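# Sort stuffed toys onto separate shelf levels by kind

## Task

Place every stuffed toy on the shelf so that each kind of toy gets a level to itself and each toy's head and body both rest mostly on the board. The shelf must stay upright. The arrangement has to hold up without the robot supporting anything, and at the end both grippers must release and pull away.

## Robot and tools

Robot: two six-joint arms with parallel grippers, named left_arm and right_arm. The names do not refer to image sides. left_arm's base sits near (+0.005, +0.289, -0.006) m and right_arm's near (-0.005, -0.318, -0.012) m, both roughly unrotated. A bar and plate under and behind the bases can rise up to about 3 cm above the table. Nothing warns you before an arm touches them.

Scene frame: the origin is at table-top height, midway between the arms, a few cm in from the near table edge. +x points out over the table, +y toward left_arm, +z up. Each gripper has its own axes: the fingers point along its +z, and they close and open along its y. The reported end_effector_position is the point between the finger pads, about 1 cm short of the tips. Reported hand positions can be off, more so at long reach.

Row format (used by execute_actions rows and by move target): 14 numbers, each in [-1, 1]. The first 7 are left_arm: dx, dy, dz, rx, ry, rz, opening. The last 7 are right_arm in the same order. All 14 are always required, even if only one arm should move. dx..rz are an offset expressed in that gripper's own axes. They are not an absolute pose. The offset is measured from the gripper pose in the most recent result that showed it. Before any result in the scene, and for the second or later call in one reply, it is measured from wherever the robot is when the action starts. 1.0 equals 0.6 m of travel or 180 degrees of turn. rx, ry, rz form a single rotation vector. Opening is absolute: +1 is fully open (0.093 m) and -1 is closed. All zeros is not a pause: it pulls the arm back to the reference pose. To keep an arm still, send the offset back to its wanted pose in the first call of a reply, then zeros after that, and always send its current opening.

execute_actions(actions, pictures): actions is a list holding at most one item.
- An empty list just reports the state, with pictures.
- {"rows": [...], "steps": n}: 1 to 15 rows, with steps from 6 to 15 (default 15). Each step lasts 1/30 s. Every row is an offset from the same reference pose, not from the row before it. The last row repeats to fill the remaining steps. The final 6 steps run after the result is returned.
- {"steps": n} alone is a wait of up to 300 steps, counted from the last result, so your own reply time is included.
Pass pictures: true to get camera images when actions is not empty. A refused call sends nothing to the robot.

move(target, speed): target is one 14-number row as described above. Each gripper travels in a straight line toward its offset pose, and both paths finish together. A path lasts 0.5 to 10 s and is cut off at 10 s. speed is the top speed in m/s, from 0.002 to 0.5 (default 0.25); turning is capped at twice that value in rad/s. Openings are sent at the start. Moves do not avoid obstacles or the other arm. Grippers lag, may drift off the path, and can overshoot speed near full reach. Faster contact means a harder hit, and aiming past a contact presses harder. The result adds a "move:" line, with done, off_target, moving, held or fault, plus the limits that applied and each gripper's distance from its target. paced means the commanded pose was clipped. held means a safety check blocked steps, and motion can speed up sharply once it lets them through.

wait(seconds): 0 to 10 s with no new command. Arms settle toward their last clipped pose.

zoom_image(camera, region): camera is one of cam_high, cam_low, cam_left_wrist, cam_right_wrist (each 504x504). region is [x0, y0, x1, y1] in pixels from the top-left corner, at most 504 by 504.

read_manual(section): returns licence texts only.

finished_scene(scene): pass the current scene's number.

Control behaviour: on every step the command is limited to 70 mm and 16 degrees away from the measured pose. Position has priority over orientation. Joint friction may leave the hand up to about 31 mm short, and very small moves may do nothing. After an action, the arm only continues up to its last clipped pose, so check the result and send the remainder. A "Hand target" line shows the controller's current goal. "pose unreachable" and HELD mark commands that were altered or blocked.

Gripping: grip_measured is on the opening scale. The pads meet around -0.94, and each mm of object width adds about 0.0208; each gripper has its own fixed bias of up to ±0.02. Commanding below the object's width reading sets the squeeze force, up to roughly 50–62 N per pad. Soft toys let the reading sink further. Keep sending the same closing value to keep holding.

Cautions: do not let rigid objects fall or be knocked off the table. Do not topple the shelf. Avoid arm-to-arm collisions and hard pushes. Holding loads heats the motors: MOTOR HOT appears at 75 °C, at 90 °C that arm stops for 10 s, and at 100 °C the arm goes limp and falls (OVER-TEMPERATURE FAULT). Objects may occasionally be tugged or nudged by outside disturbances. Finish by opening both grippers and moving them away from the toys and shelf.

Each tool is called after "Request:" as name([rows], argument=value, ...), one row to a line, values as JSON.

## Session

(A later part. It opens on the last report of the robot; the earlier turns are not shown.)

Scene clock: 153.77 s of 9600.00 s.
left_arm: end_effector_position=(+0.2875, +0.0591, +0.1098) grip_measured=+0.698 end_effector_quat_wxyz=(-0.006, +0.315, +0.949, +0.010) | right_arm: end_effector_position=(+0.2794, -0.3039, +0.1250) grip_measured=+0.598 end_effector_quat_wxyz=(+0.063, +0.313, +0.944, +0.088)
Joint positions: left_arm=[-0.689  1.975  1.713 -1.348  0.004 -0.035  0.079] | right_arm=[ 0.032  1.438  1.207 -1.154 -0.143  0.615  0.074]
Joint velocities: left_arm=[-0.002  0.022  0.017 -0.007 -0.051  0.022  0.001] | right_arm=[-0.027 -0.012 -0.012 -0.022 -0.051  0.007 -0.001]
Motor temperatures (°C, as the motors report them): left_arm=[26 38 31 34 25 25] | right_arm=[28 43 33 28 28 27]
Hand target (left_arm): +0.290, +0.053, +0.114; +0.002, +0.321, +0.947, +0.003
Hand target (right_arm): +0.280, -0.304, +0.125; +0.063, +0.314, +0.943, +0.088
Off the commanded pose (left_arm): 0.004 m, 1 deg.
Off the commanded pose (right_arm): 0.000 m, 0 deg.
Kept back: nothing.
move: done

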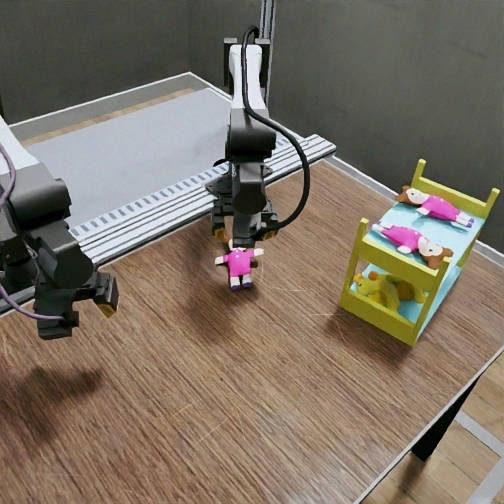

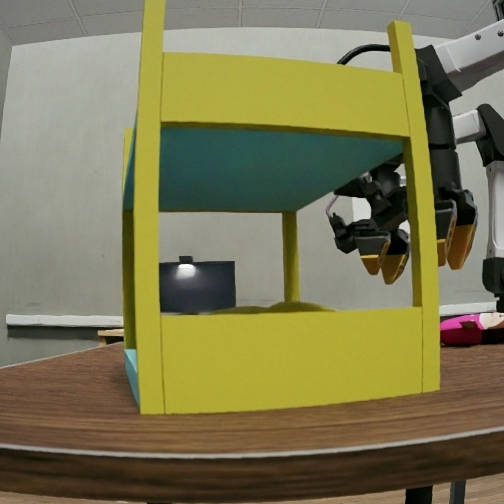

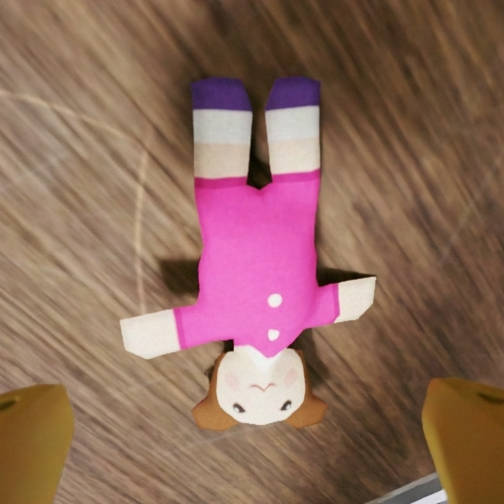

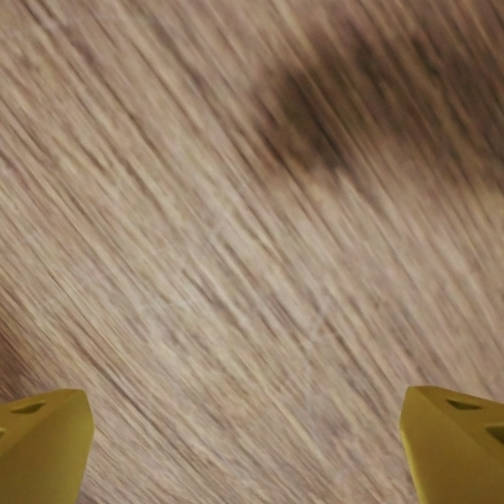

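Request:
move(target=[-0.012,-0.005,0.172,0,0,0,0.7, 0,0,0,0,0,0,0.6], speed=0.12)

Request:
move(target=[0,0,0.01,0,0,0,-0.45, 0,0,0,0,0,0,0.6])

Request:
move(target=[0,0,-0.43,0,-0.18,0,-0.45, 0,0,0,0,0,0,0.6], speed=0.2)

Scene clock: 155.27 s of 9600.00 s.
left_arm: end_effector_position=(+0.2887, +0.0602, +0.0122) grip_measured=+0.698 end_effector_quat_wxyz=(-0.019, +0.312, +0.950, +0.015) | right_arm: end_effector_position=(+0.2794, -0.3039, +0.1250) grip_measured=+0.598 end_effector_quat_wxyz=(+0.063, +0.313, +0.944, +0.088)
Joint positions: left_arm=[-0.69   2.07   1.453 -1.021  0.005 -0.041  0.079] | right_arm=[ 0.032  1.438  1.207 -1.154 -0.143  0.615  0.074]
Joint velocities: left_arm=[-0.007  0.007 -0.017 -0.007  0.007 -0.007 -0.001] | right_arm=[ 0.012 -0.012 -0.002 -0.066  0.051  0.007  0.   ]
Motor temperatures (°C, as the motors report them): left_arm=[26 38 31 34 25 25] | right_arm=[28 42 33 28 28 27]
Hand target (left_arm): +0.291, +0.053, +0.006; -0.006, +0.315, +0.949, +0.010
Hand target (right_arm): +0.279, -0.304, +0.125; +0.063, +0.313, +0.944, +0.088
Off the commanded pose (left_arm): 0.008 m, 2 deg.
Off the commanded pose (right_arm): 0.000 m, 0 deg.
Kept back: nothing.
move: done

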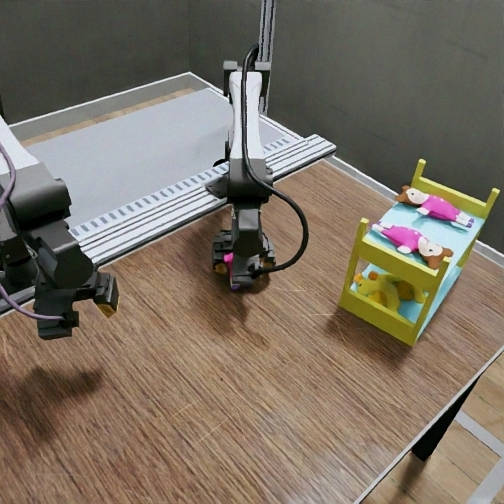

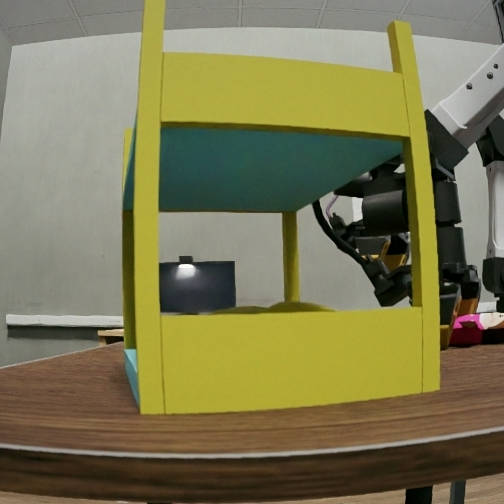

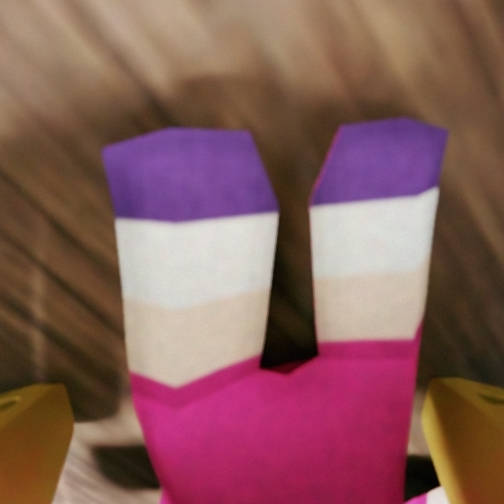

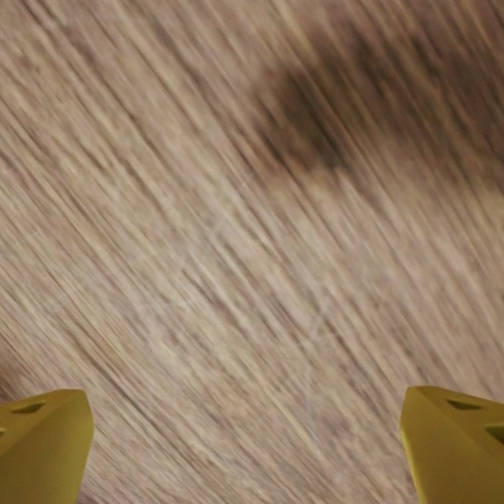

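Scene clock: 155.97 s of 9600.00 s.
left_arm: end_effector_position=(+0.2885, +0.0600, +0.0121) grip_measured=-0.447 end_effector_quat_wxyz=(-0.019, +0.312, +0.950, +0.014) | right_arm: end_effector_position=(+0.2794, -0.3039, +0.1250) grip_measured=+0.598 end_effector_quat_wxyz=(+0.063, +0.313, +0.944, +0.088)
Joint positions: left_arm=[-0.69   2.07   1.453 -1.021  0.007 -0.041  0.024] | right_arm=[ 0.032  1.438  1.207 -1.154 -0.143  0.615  0.074]
Joint velocities: left_arm=[-0.007 -0.002 -0.007  0.007 -0.007  0.051  0.001] | right_arm=[ 0.012 -0.007 -0.002 -0.022 -0.051 -0.051  0.   ]
Motor temperatures (°C, as the motors report them): left_arm=[26 38 31 34 25 25] | right_arm=[28 42 33 28 28 27]
Hand target (left_arm): +0.288, +0.060, +0.006; -0.019, +0.312, +0.950, +0.015
Hand target (right_arm): +0.279, -0.304, +0.125; +0.063, +0.313, +0.944, +0.088
Off the commanded pose (left_arm): 0.006 m, 0 deg.
Off the commanded pose (right_arm): 0.000 m, 0 deg.
Kept back: nothing.
move: done

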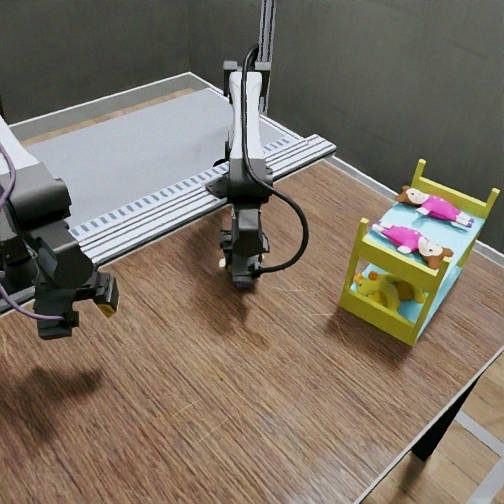

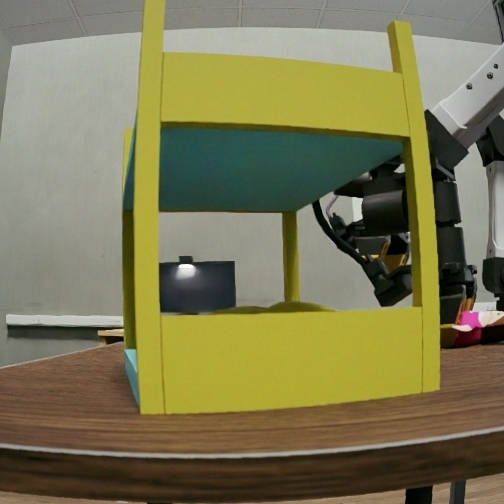

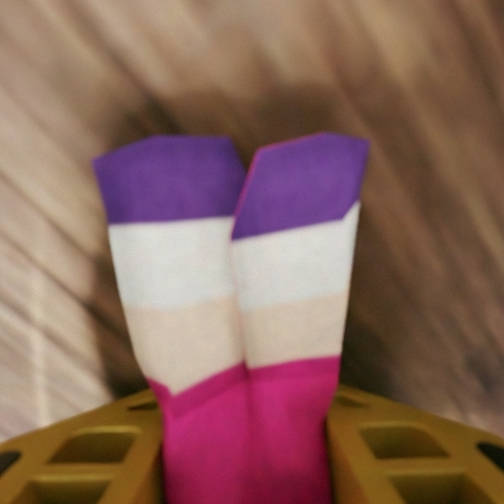

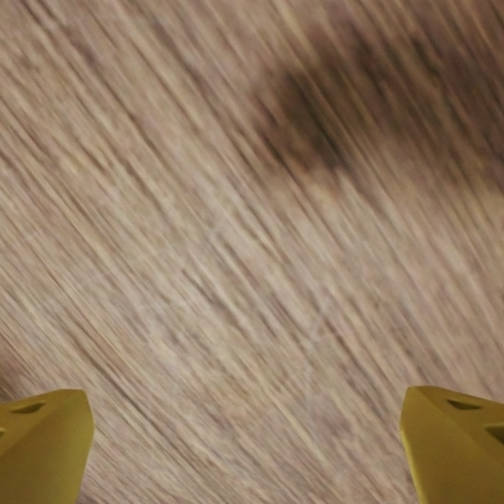

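Scene clock: 157.93 s of 9600.00 s.
left_arm: end_effector_position=(+0.2939, +0.0525, +0.2619) grip_measured=-0.447 end_effector_quat_wxyz=(+0.238, +0.304, +0.920, -0.075) | right_arm: end_effector_position=(+0.2794, -0.3039, +0.1250) grip_measured=+0.598 end_effector_quat_wxyz=(+0.063, +0.313, +0.944, +0.088)
Joint positions: left_arm=[-0.69   1.624  1.782 -1.247 -0.008 -0.041  0.024] | right_arm=[ 0.032  1.438  1.207 -1.154 -0.143  0.615  0.074]
Joint velocities: left_arm=[-0.002  0.017 -0.022  0.007 -0.007 -0.051  0.   ] | right_arm=[-0.002 -0.022 -0.012  0.007  0.022 -0.007 -0.001]
Motor temperatures (°C, as the motors report them): left_arm=[26 38 31 34 25 25] | right_arm=[28 42 33 28 28 27]
Hand target (left_arm): +0.295, +0.055, +0.269; +0.247, +0.299, +0.919, -0.073
Hand target (right_arm): +0.279, -0.304, +0.125; +0.063, +0.313, +0.944, +0.088
Off the commanded pose (left_arm): 0.009 m, 1 deg.
Off the commanded pose (right_arm): 0.000 m, 0 deg.
Kept back: nothing.
move: done

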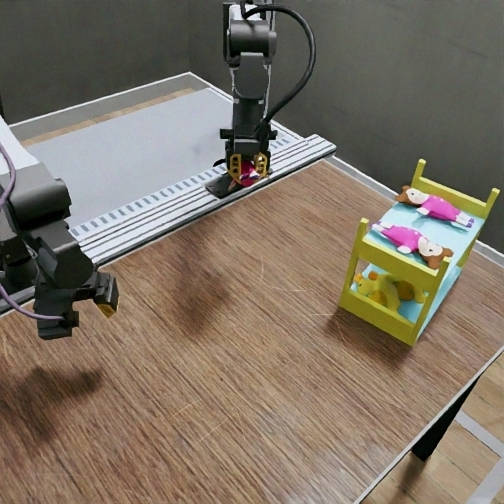

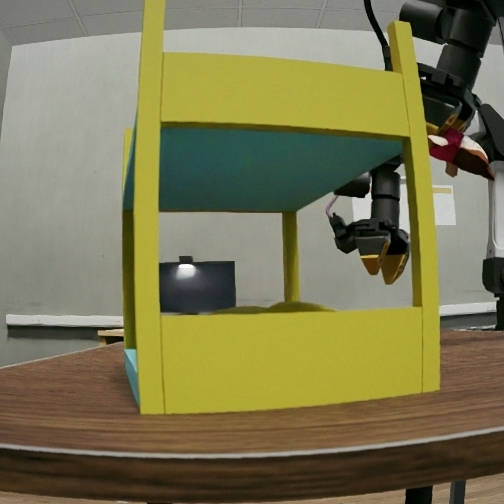

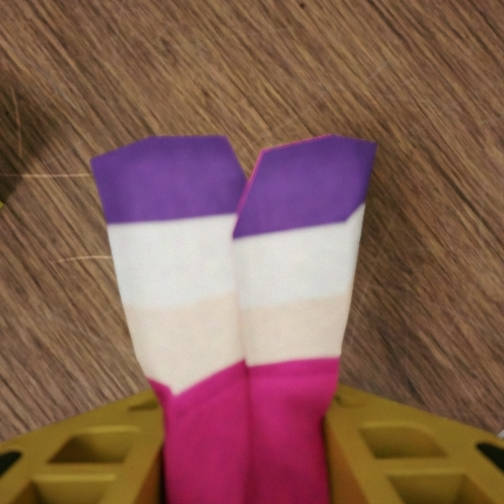

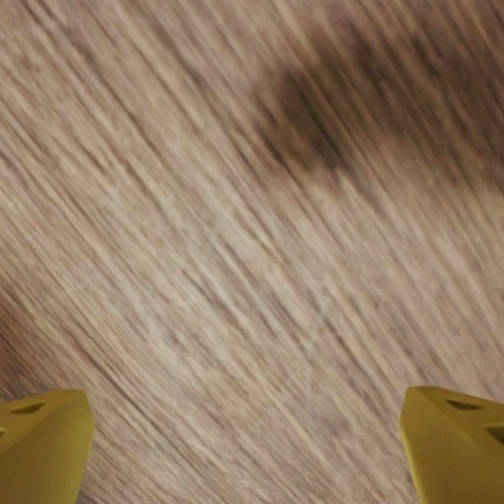

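Request:
move(target=[0.047,0.45,-0.065,-0.132,0,-0.238,-0.45, 0,0,0,0,0,0,0.6])

Scene clock: 160.40 s of 9600.00 s.
left_arm: end_effector_position=(+0.4169, +0.2903, +0.2764) grip_measured=-0.447 end_effector_quat_wxyz=(+0.241, -0.098, +0.965, +0.024) | right_arm: end_effector_position=(+0.2794, -0.3039, +0.1250) grip_measured=+0.598 end_effector_quat_wxyz=(+0.063, +0.313, +0.944, +0.088)
Joint positions: left_arm=[-0.053  1.851  2.111 -1.381 -0.11  -0.216  0.024] | right_arm=[ 0.032  1.438  1.207 -1.154 -0.143  0.615  0.074]
Joint velocities: left_arm=[-0.002 -0.007  0.022  0.007 -0.051 -0.037  0.   ] | right_arm=[ 0.017  0.002 -0.002 -0.037 -0.037  0.007 -0.   ]
Motor temperatures (°C, as the motors report them): left_arm=[26 38 31 34 25 25] | right_arm=[28 41 33 28 28 27]
Hand target (left_arm): +0.418, +0.295, +0.279; +0.245, -0.105, +0.963, +0.029
Hand target (right_arm): +0.279, -0.304, +0.125; +0.063, +0.313, +0.944, +0.088
Off the commanded pose (left_arm): 0.010 m, 2 deg.
Off the commanded pose (right_arm): 0.000 m, 0 deg.
Kept back: nothing.
move: done

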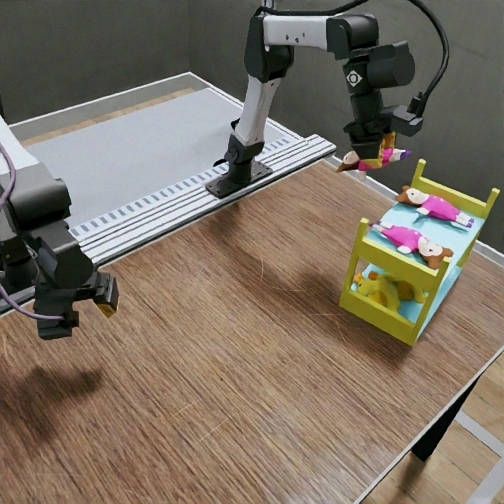

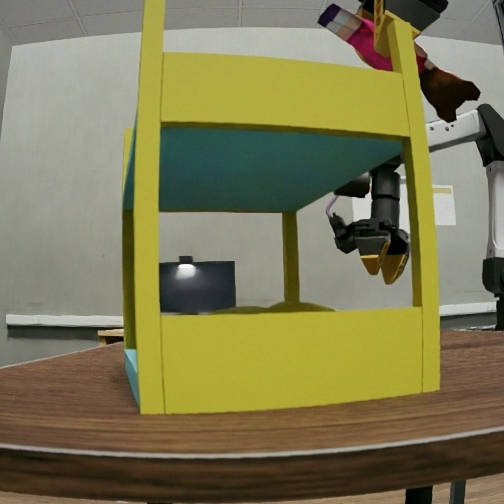

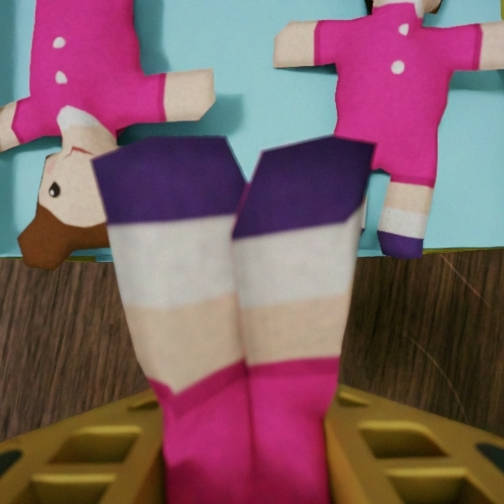

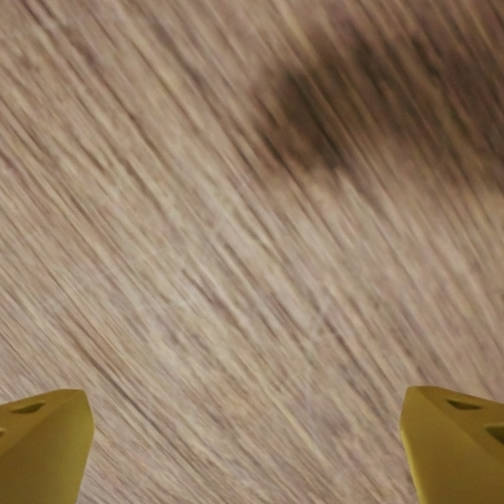

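Request:
move(target=[-0.215,0.01,0.142,0,-0.07,0,-0.45, 0,0,0,0,0,0,0.6], speed=0.15)

Request:
move(target=[0.06,0,0.07,0,0.04,0,-0.45, 0,0,0,0,0,0,0.6], speed=0.1)

Scene clock: 162.43 s of 9600.00 s.
left_arm: end_effector_position=(+0.5659, +0.3203, +0.2615) grip_measured=-0.447 end_effector_quat_wxyz=(+0.346, -0.094, +0.933, +0.033) | right_arm: end_effector_position=(+0.2794, -0.3039, +0.1250) grip_measured=+0.598 end_effector_quat_wxyz=(+0.063, +0.313, +0.944, +0.088)
Joint positions: left_arm=[ 0.01   2.388  2.765 -1.274 -0.11  -0.137  0.024] | right_arm=[ 0.032  1.438  1.207 -1.154 -0.143  0.615  0.074]
Joint velocities: left_arm=[-0.012  0.032  0.051 -0.066  0.051  0.007 -0.   ] | right_arm=[ 0.012  0.002 -0.017 -0.022 -0.037  0.051  0.001]
Motor temperatures (°C, as the motors report them): left_arm=[26 38 31 34 25 25] | right_arm=[28 41 33 28 28 27]
Hand target (left_arm): +0.566, +0.326, +0.262; +0.346, -0.096, +0.933, +0.034
Hand target (right_arm): +0.279, -0.304, +0.125; +0.063, +0.313, +0.944, +0.088
Off the commanded pose (left_arm): 0.007 m, 0 deg.
Off the commanded pose (right_arm): 0.000 m, 0 deg.
Kept back: nothing.
move: done

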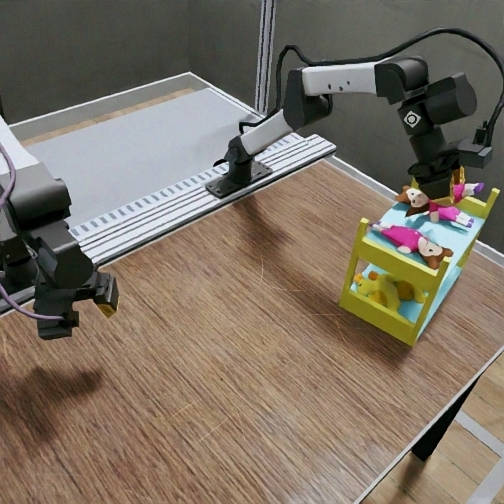

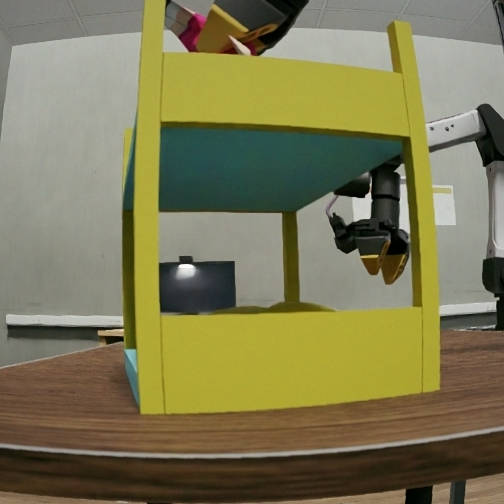

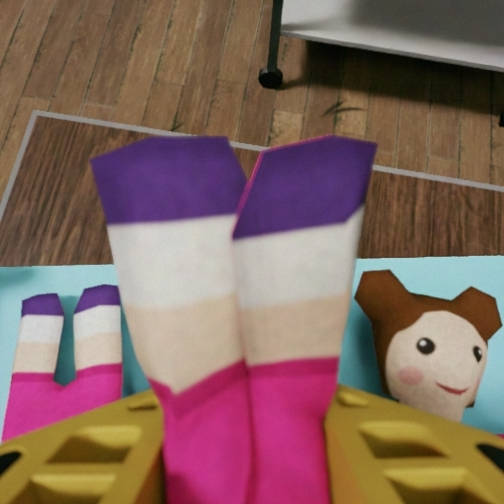

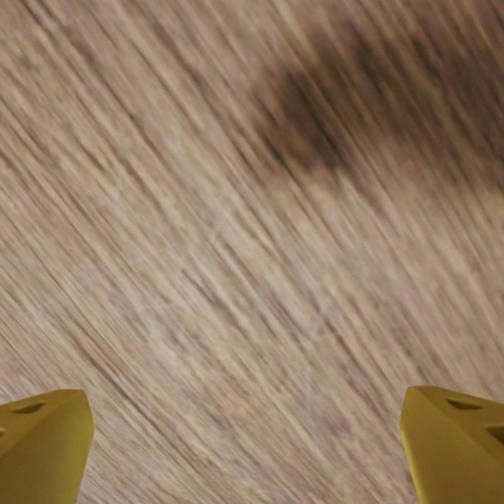

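Scene clock: 163.43 s of 9600.00 s.
left_arm: end_effector_position=(+0.5621, +0.3188, +0.2091) grip_measured=-0.447 end_effector_quat_wxyz=(+0.281, -0.092, +0.955, +0.033) | right_arm: end_effector_position=(+0.2794, -0.3039, +0.1250) grip_measured=+0.598 end_effector_quat_wxyz=(+0.063, +0.313, +0.944, +0.088)
Joint positions: left_arm=[ 0.01   2.407  2.646 -1.272 -0.102 -0.139  0.024] | right_arm=[ 0.032  1.438  1.207 -1.154 -0.143  0.615  0.074]
Joint velocities: left_arm=[-0.002 -0.002  0.002 -0.022 -0.037  0.022 -0.002] | right_arm=[-0.012 -0.017  0.007 -0.022 -0.022 -0.051 -0.001]
Motor temperatures (°C, as the motors report them): left_arm=[26 39 31 34 25 25] | right_arm=[28 41 33 28 28 27]
Hand target (left_arm): +0.567, +0.319, +0.207; +0.286, -0.095, +0.953, +0.027
Hand target (right_arm): +0.279, -0.304, +0.125; +0.063, +0.313, +0.944, +0.088
Off the commanded pose (left_arm): 0.005 m, 1 deg.
Off the commanded pose (right_arm): 0.000 m, 0 deg.
Kept back: nothing.
move: done

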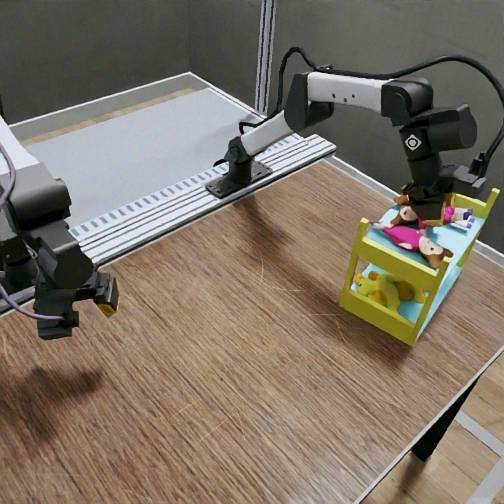

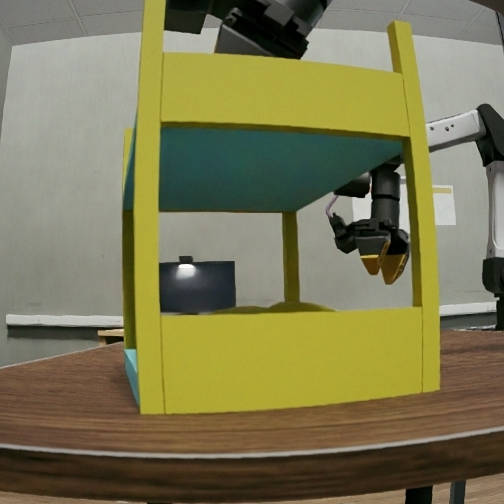

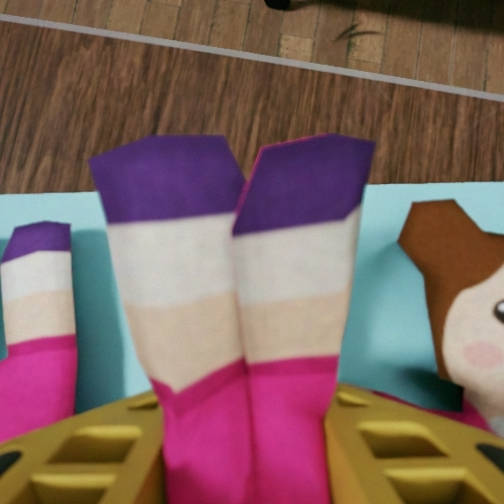

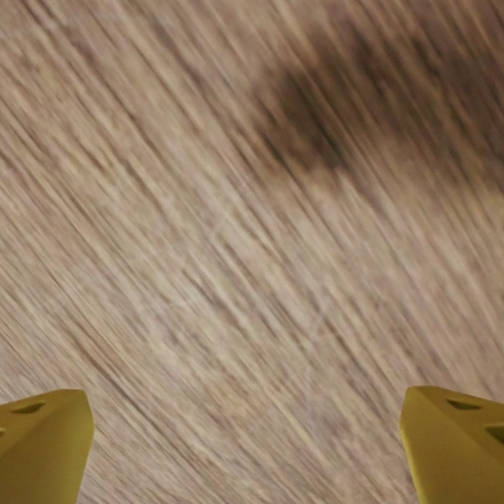

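Request:
move(target=[0.035,0,0.018,0,0,0,-0.45, 0,0,0,0,0,0,0.6], speed=0.08)

Request:
move(target=[0,0,0,0,0,0,0.35, 0,0,0,0,0,0,0.6])

Request:
move(target=[0.03,0,-0.2,0,0,0,0.35, 0,0,0,0,0,0,0.6], speed=0.15)

Scene clock: 164.53 s of 9600.00 s.
left_arm: end_effector_position=(+0.5542, +0.3186, +0.1930) grip_measured=-0.447 end_effector_quat_wxyz=(+0.288, -0.092, +0.953, +0.033) | right_arm: end_effector_position=(+0.2794, -0.3039, +0.1250) grip_measured=+0.598 end_effector_quat_wxyz=(+0.063, +0.313, +0.944, +0.088)
Joint positions: left_arm=[ 0.01   2.254  2.299 -1.066 -0.102 -0.139  0.024] | right_arm=[ 0.032  1.438  1.207 -1.154 -0.143  0.615  0.074]
Joint velocities: left_arm=[ 0.002 -0.007 -0.007  0.022 -0.051 -0.11   0.   ] | right_arm=[-0.017 -0.012  0.007 -0.007  0.022  0.007 -0.   ]
Motor temperatures (°C, as the motors report them): left_arm=[26 39 31 34 25 25] | right_arm=[28 40 34 28 28 27]
Hand target (left_arm): +0.551, +0.317, +0.189; +0.281, -0.092, +0.955, +0.033
Hand target (right_arm): +0.279, -0.304, +0.125; +0.063, +0.313, +0.944, +0.088
Off the commanded pose (left_arm): 0.006 m, 1 deg.
Off the commanded pose (right_arm): 0.000 m, 0 deg.
Kept back: nothing.
move: done

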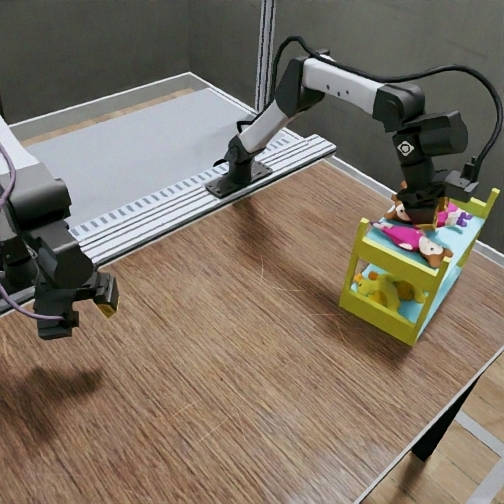

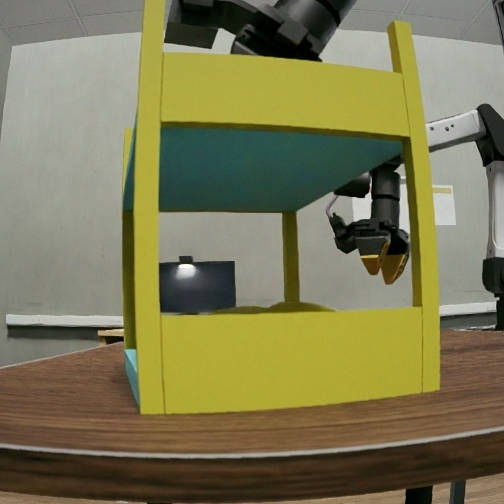

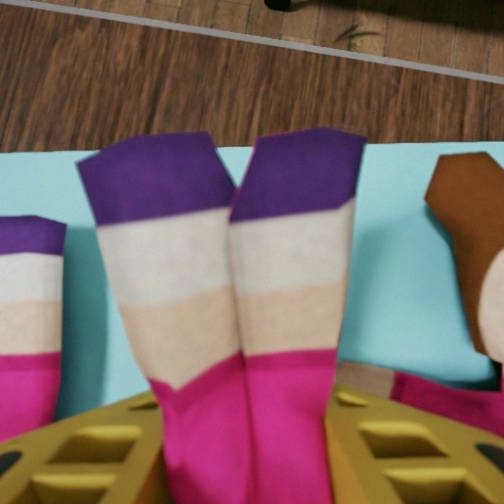

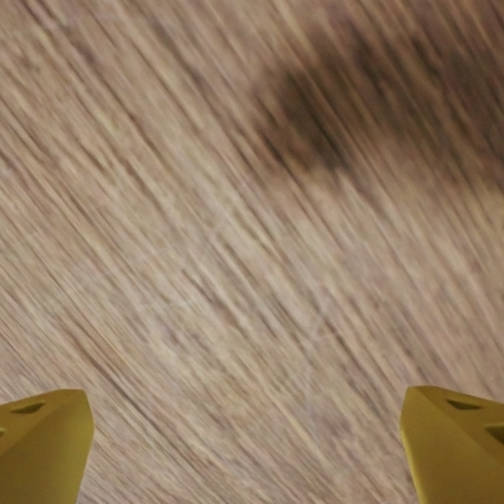

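Scene clock: 165.03 s of 9600.00 s.
left_arm: end_effector_position=(+0.5544, +0.3186, +0.1932) grip_measured=+0.348 end_effector_quat_wxyz=(+0.288, -0.092, +0.953, +0.033) | right_arm: end_effector_position=(+0.2794, -0.3039, +0.1250) grip_measured=+0.598 end_effector_quat_wxyz=(+0.063, +0.313, +0.944, +0.088)
Joint positions: left_arm=[ 0.01   2.254  2.299 -1.064 -0.102 -0.139  0.062] | right_arm=[ 0.032  1.438  1.207 -1.154 -0.143  0.615  0.074]
Joint velocities: left_arm=[ 0.002  0.002 -0.007 -0.007 -0.022  0.051  0.   ] | right_arm=[ 0.007 -0.002 -0.002  0.007 -0.051  0.022 -0.001]
Motor temperatures (°C, as the motors report them): left_arm=[26 39 31 34 25 25] | right_arm=[28 40 34 28 28 27]
Hand target (left_arm): +0.554, +0.319, +0.193; +0.288, -0.092, +0.953, +0.033
Hand target (right_arm): +0.279, -0.304, +0.125; +0.063, +0.313, +0.944, +0.088
Off the commanded pose (left_arm): 0.000 m, 0 deg.
Off the commanded pose (right_arm): 0.000 m, 0 deg.
Kept back: nothing.
move: done

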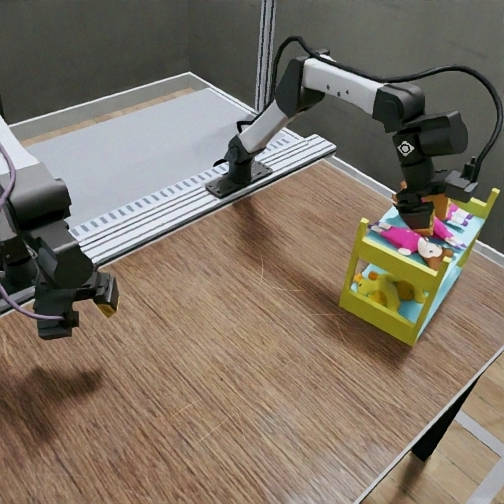

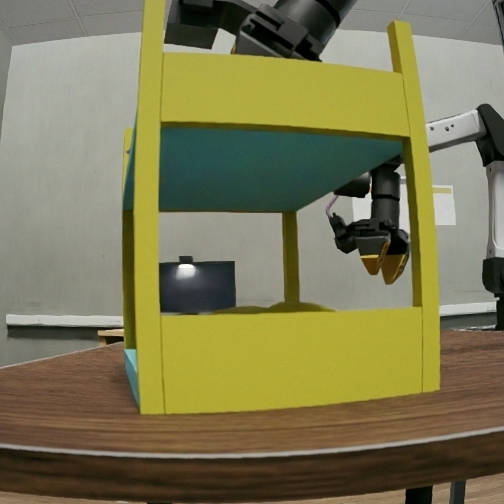

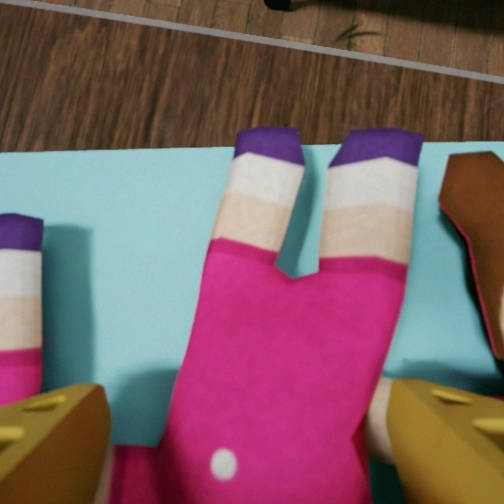

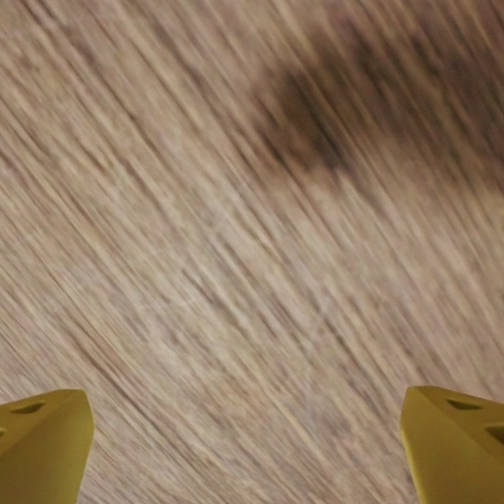

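Scene clock: 166.43 s of 9600.00 s.
left_arm: end_effector_position=(+0.4755, +0.3077, +0.2735) grip_measured=+0.348 end_effector_quat_wxyz=(+0.280, -0.093, +0.955, +0.031) | right_arm: end_effector_position=(+0.2794, -0.3039, +0.1250) grip_measured=+0.598 end_effector_quat_wxyz=(+0.063, +0.313, +0.944, +0.088)
Joint positions: left_arm=[-0.012  2.023  2.292 -1.307 -0.11  -0.162  0.062] | right_arm=[ 0.032  1.438  1.207 -1.154 -0.143  0.615  0.074]
Joint velocities: left_arm=[ 0.012 -0.007 -0.017  0.081 -0.051 -0.022 -0.   ] | right_arm=[-0.012  0.002 -0.007 -0.081 -0.007 -0.037  0.   ]
Motor temperatures (°C, as the motors report them): left_arm=[26 39 31 34 25 25] | right_arm=[28 40 34 28 28 27]
Hand target (left_arm): +0.473, +0.304, +0.282; +0.288, -0.092, +0.953, +0.033
Hand target (right_arm): +0.279, -0.304, +0.125; +0.063, +0.313, +0.944, +0.088
Off the commanded pose (left_arm): 0.011 m, 1 deg.
Off the commanded pose (right_arm): 0.000 m, 0 deg.
Kept back: nothing.
move: off_target (left_arm)

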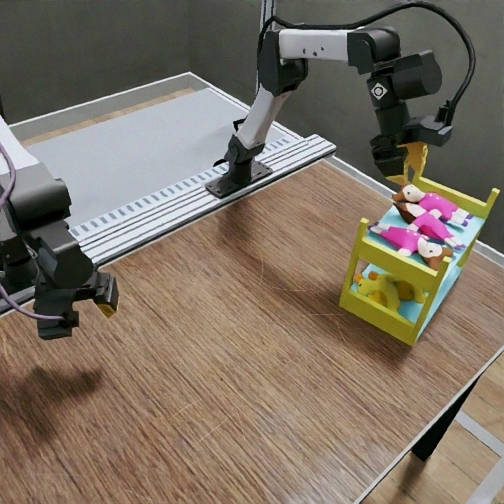

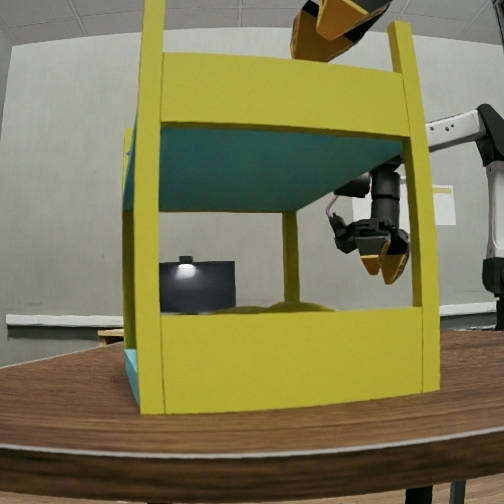

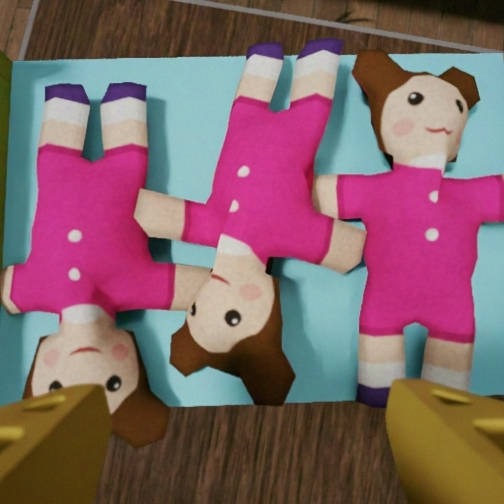

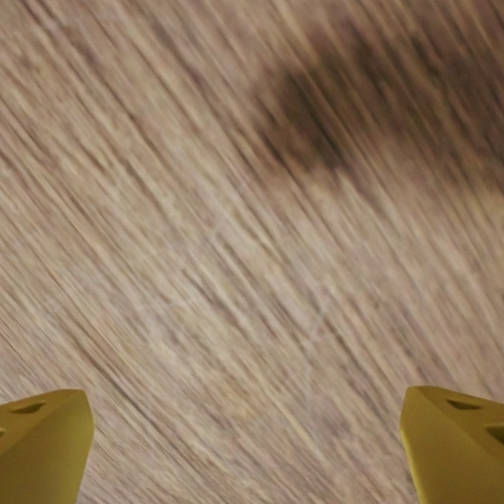

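Request:
move(target=[0.158,0.1,0.063,0,0,0,-0.4, 0,0,0,0,0,0,0.6], speed=0.15)

Request:
move(target=[-0.065,0,0.04,0,0,0,-0.4, 0,0,0,0,0,0,0.6], speed=0.05)

Scene clock: 168.17 s of 9600.00 s.
left_arm: end_effector_position=(+0.4059, +0.3521, +0.1851) grip_measured=-0.398 end_effector_quat_wxyz=(+0.265, -0.093, +0.959, +0.033) | right_arm: end_effector_position=(+0.2794, -0.3039, +0.1250) grip_measured=+0.598 end_effector_quat_wxyz=(+0.063, +0.313, +0.944, +0.088)
Joint positions: left_arm=[ 0.123  1.649  1.466 -0.877 -0.044 -0.044  0.026] | right_arm=[ 0.032  1.438  1.207 -1.154 -0.143  0.615  0.074]
Joint velocities: left_arm=[ 0.007 -0.022  0.017  0.051 -0.022 -0.037 -0.   ] | right_arm=[-0.002 -0.012  0.012  0.022 -0.095  0.022 -0.001]
Motor temperatures (°C, as the motors report them): left_arm=[26 40 31 34 25 25] | right_arm=[28 40 34 28 28 27]
Hand target (left_arm): +0.407, +0.355, +0.190; +0.279, -0.093, +0.955, +0.030
Hand target (right_arm): +0.279, -0.304, +0.125; +0.063, +0.313, +0.944, +0.088
Off the commanded pose (left_arm): 0.007 m, 2 deg.
Off the commanded pose (right_arm): 0.000 m, 0 deg.
Kept back: nothing.
move: done

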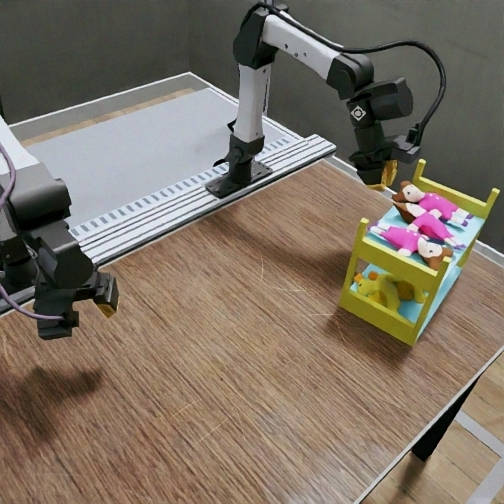

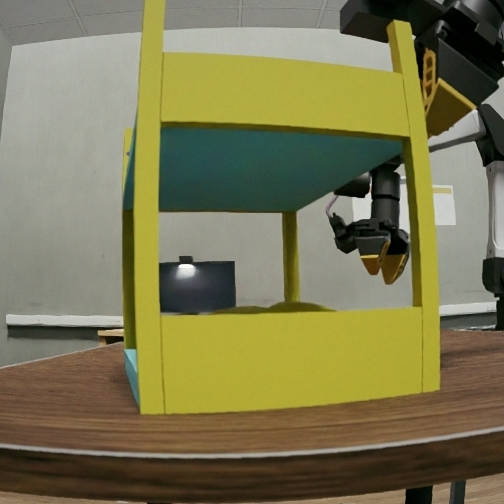

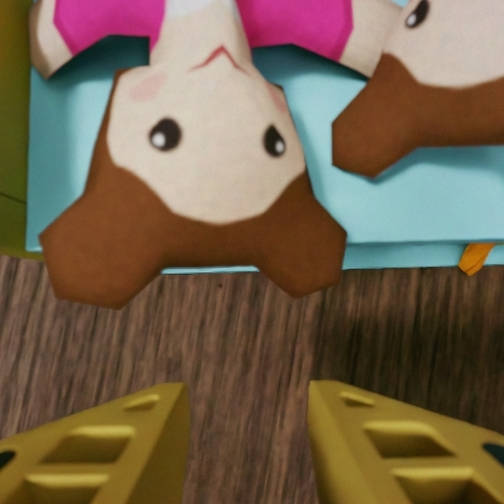

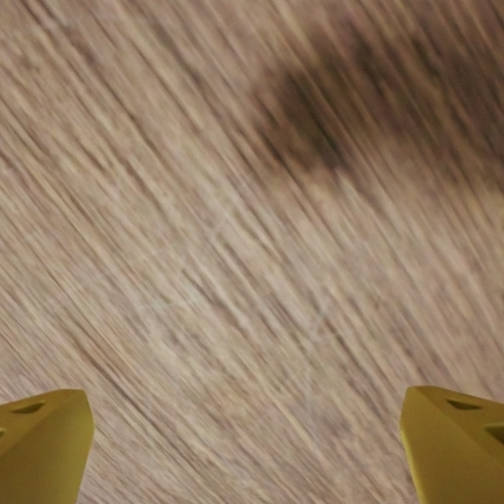

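Scene clock: 169.37 s of 9600.00 s.
left_arm: end_effector_position=(+0.4478, +0.3579, +0.1829) grip_measured=-0.398 end_effector_quat_wxyz=(+0.264, -0.093, +0.959, +0.033) | right_arm: end_effector_position=(+0.2794, -0.3039, +0.1250) grip_measured=+0.598 end_effector_quat_wxyz=(+0.063, +0.313, +0.944, +0.088)
Joint positions: left_arm=[ 0.123  1.814  1.646 -0.894 -0.044 -0.043  0.026] | right_arm=[ 0.032  1.438  1.207 -1.154 -0.143  0.615  0.074]
Joint velocities: left_arm=[ 0.007 -0.017 -0.007 -0.022 -0.095 -0.022  0.   ] | right_arm=[ 0.012  0.002  0.007 -0.007 -0.081 -0.095  0.   ]
Motor temperatures (°C, as the motors report them): left_arm=[26 40 31 34 25 25] | right_arm=[28 40 34 28 28 27]
Hand target (left_arm): +0.451, +0.361, +0.185; +0.265, -0.093, +0.959, +0.033
Hand target (right_arm): +0.279, -0.304, +0.125; +0.063, +0.313, +0.944, +0.088
Off the commanded pose (left_arm): 0.005 m, 0 deg.
Off the commanded pose (right_arm): 0.000 m, 0 deg.
Kept back: nothing.
move: done

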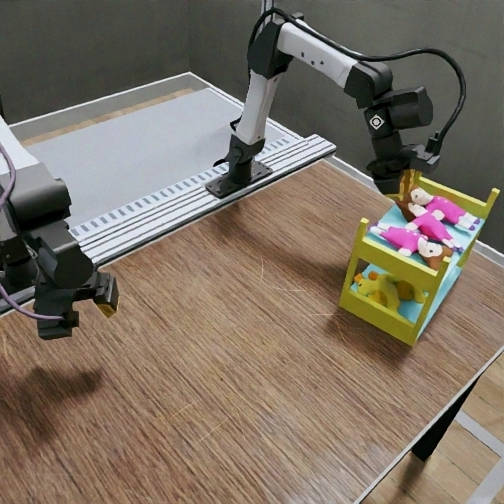

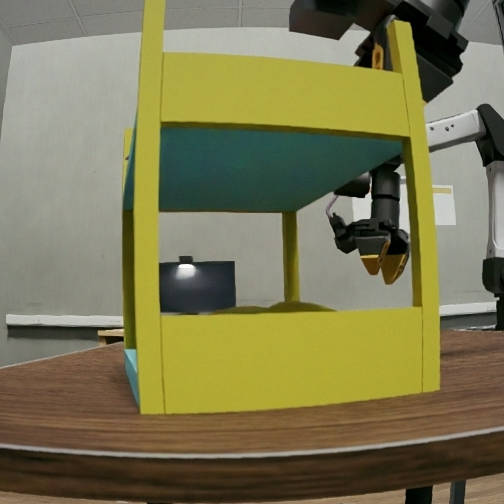

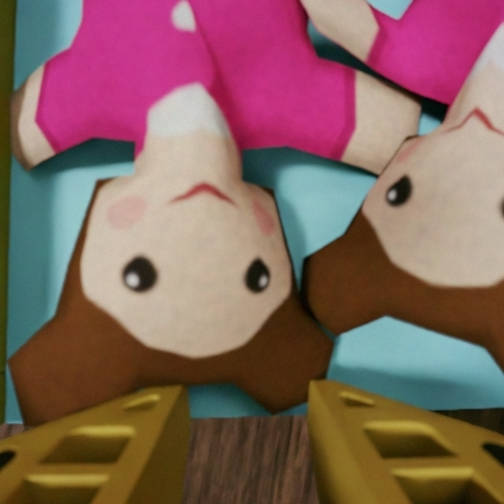

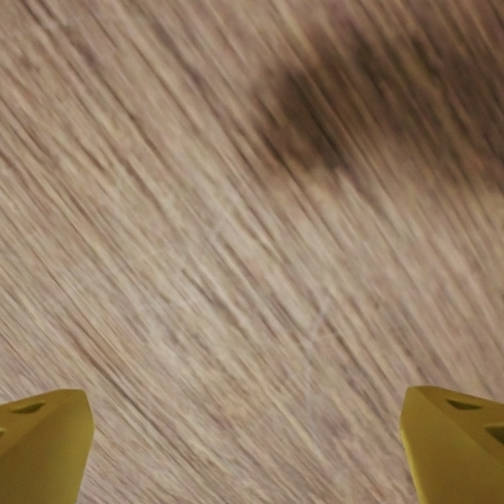

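Request:
move(target=[0.2,0,-0.16,0,0,0,-0.4, 0,0,0,0,0,0,0.6])

Request:
finished_scene(scene=1)

Scene clock: 170.83 s of 9600.00 s.
left_arm: end_effector_position=(+0.3015, +0.3316, +0.2070) grip_measured=-0.398 end_effector_quat_wxyz=(+0.272, -0.095, +0.957, +0.031) | right_arm: end_effector_position=(+0.2794, -0.3039, +0.1250) grip_measured=+0.598 end_effector_quat_wxyz=(+0.063, +0.313, +0.944, +0.088)
Joint positions: left_arm=[ 0.098  1.251  1.212 -1.008 -0.054 -0.071  0.026] | right_arm=[ 0.032  1.438  1.207 -1.154 -0.143  0.615  0.074]
Joint velocities: left_arm=[ 0.012 -0.012 -0.012 -0.007  0.066  0.022  0.001] | right_arm=[-0.017  0.017  0.012  0.007  0.037  0.022 -0.001]
Motor temperatures (°C, as the motors report them): left_arm=[26 39 31 34 25 25] | right_arm=[28 39 34 28 28 27]
Hand target (left_arm): +0.298, +0.329, +0.203; +0.264, -0.093, +0.959, +0.033
Hand target (right_arm): +0.279, -0.304, +0.125; +0.063, +0.313, +0.944, +0.088
Off the commanded pose (left_arm): 0.006 m, 1 deg.
Off the commanded pose (right_arm): 0.000 m, 0 deg.
Kept back: nothing.
move: done

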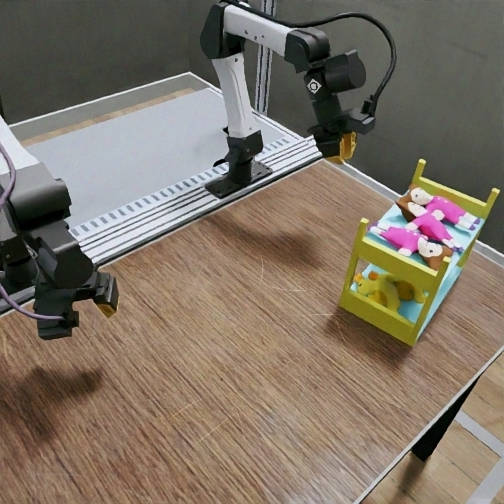

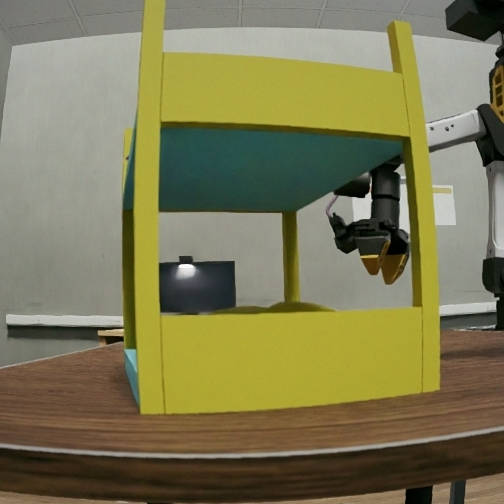

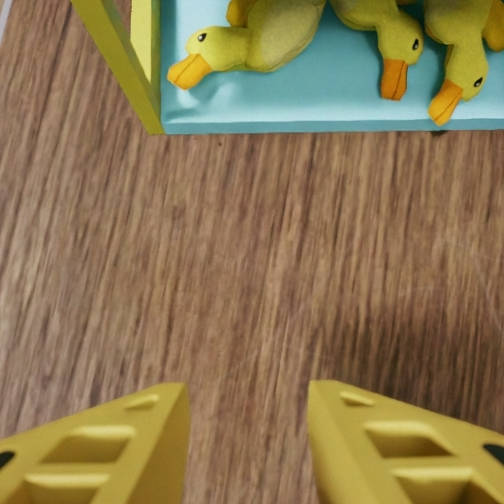

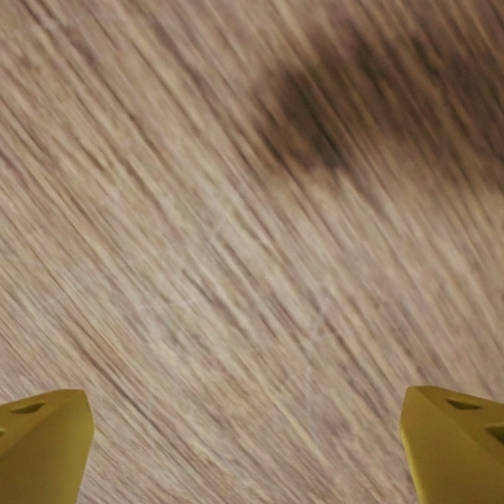

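The scene is finished: the task was done.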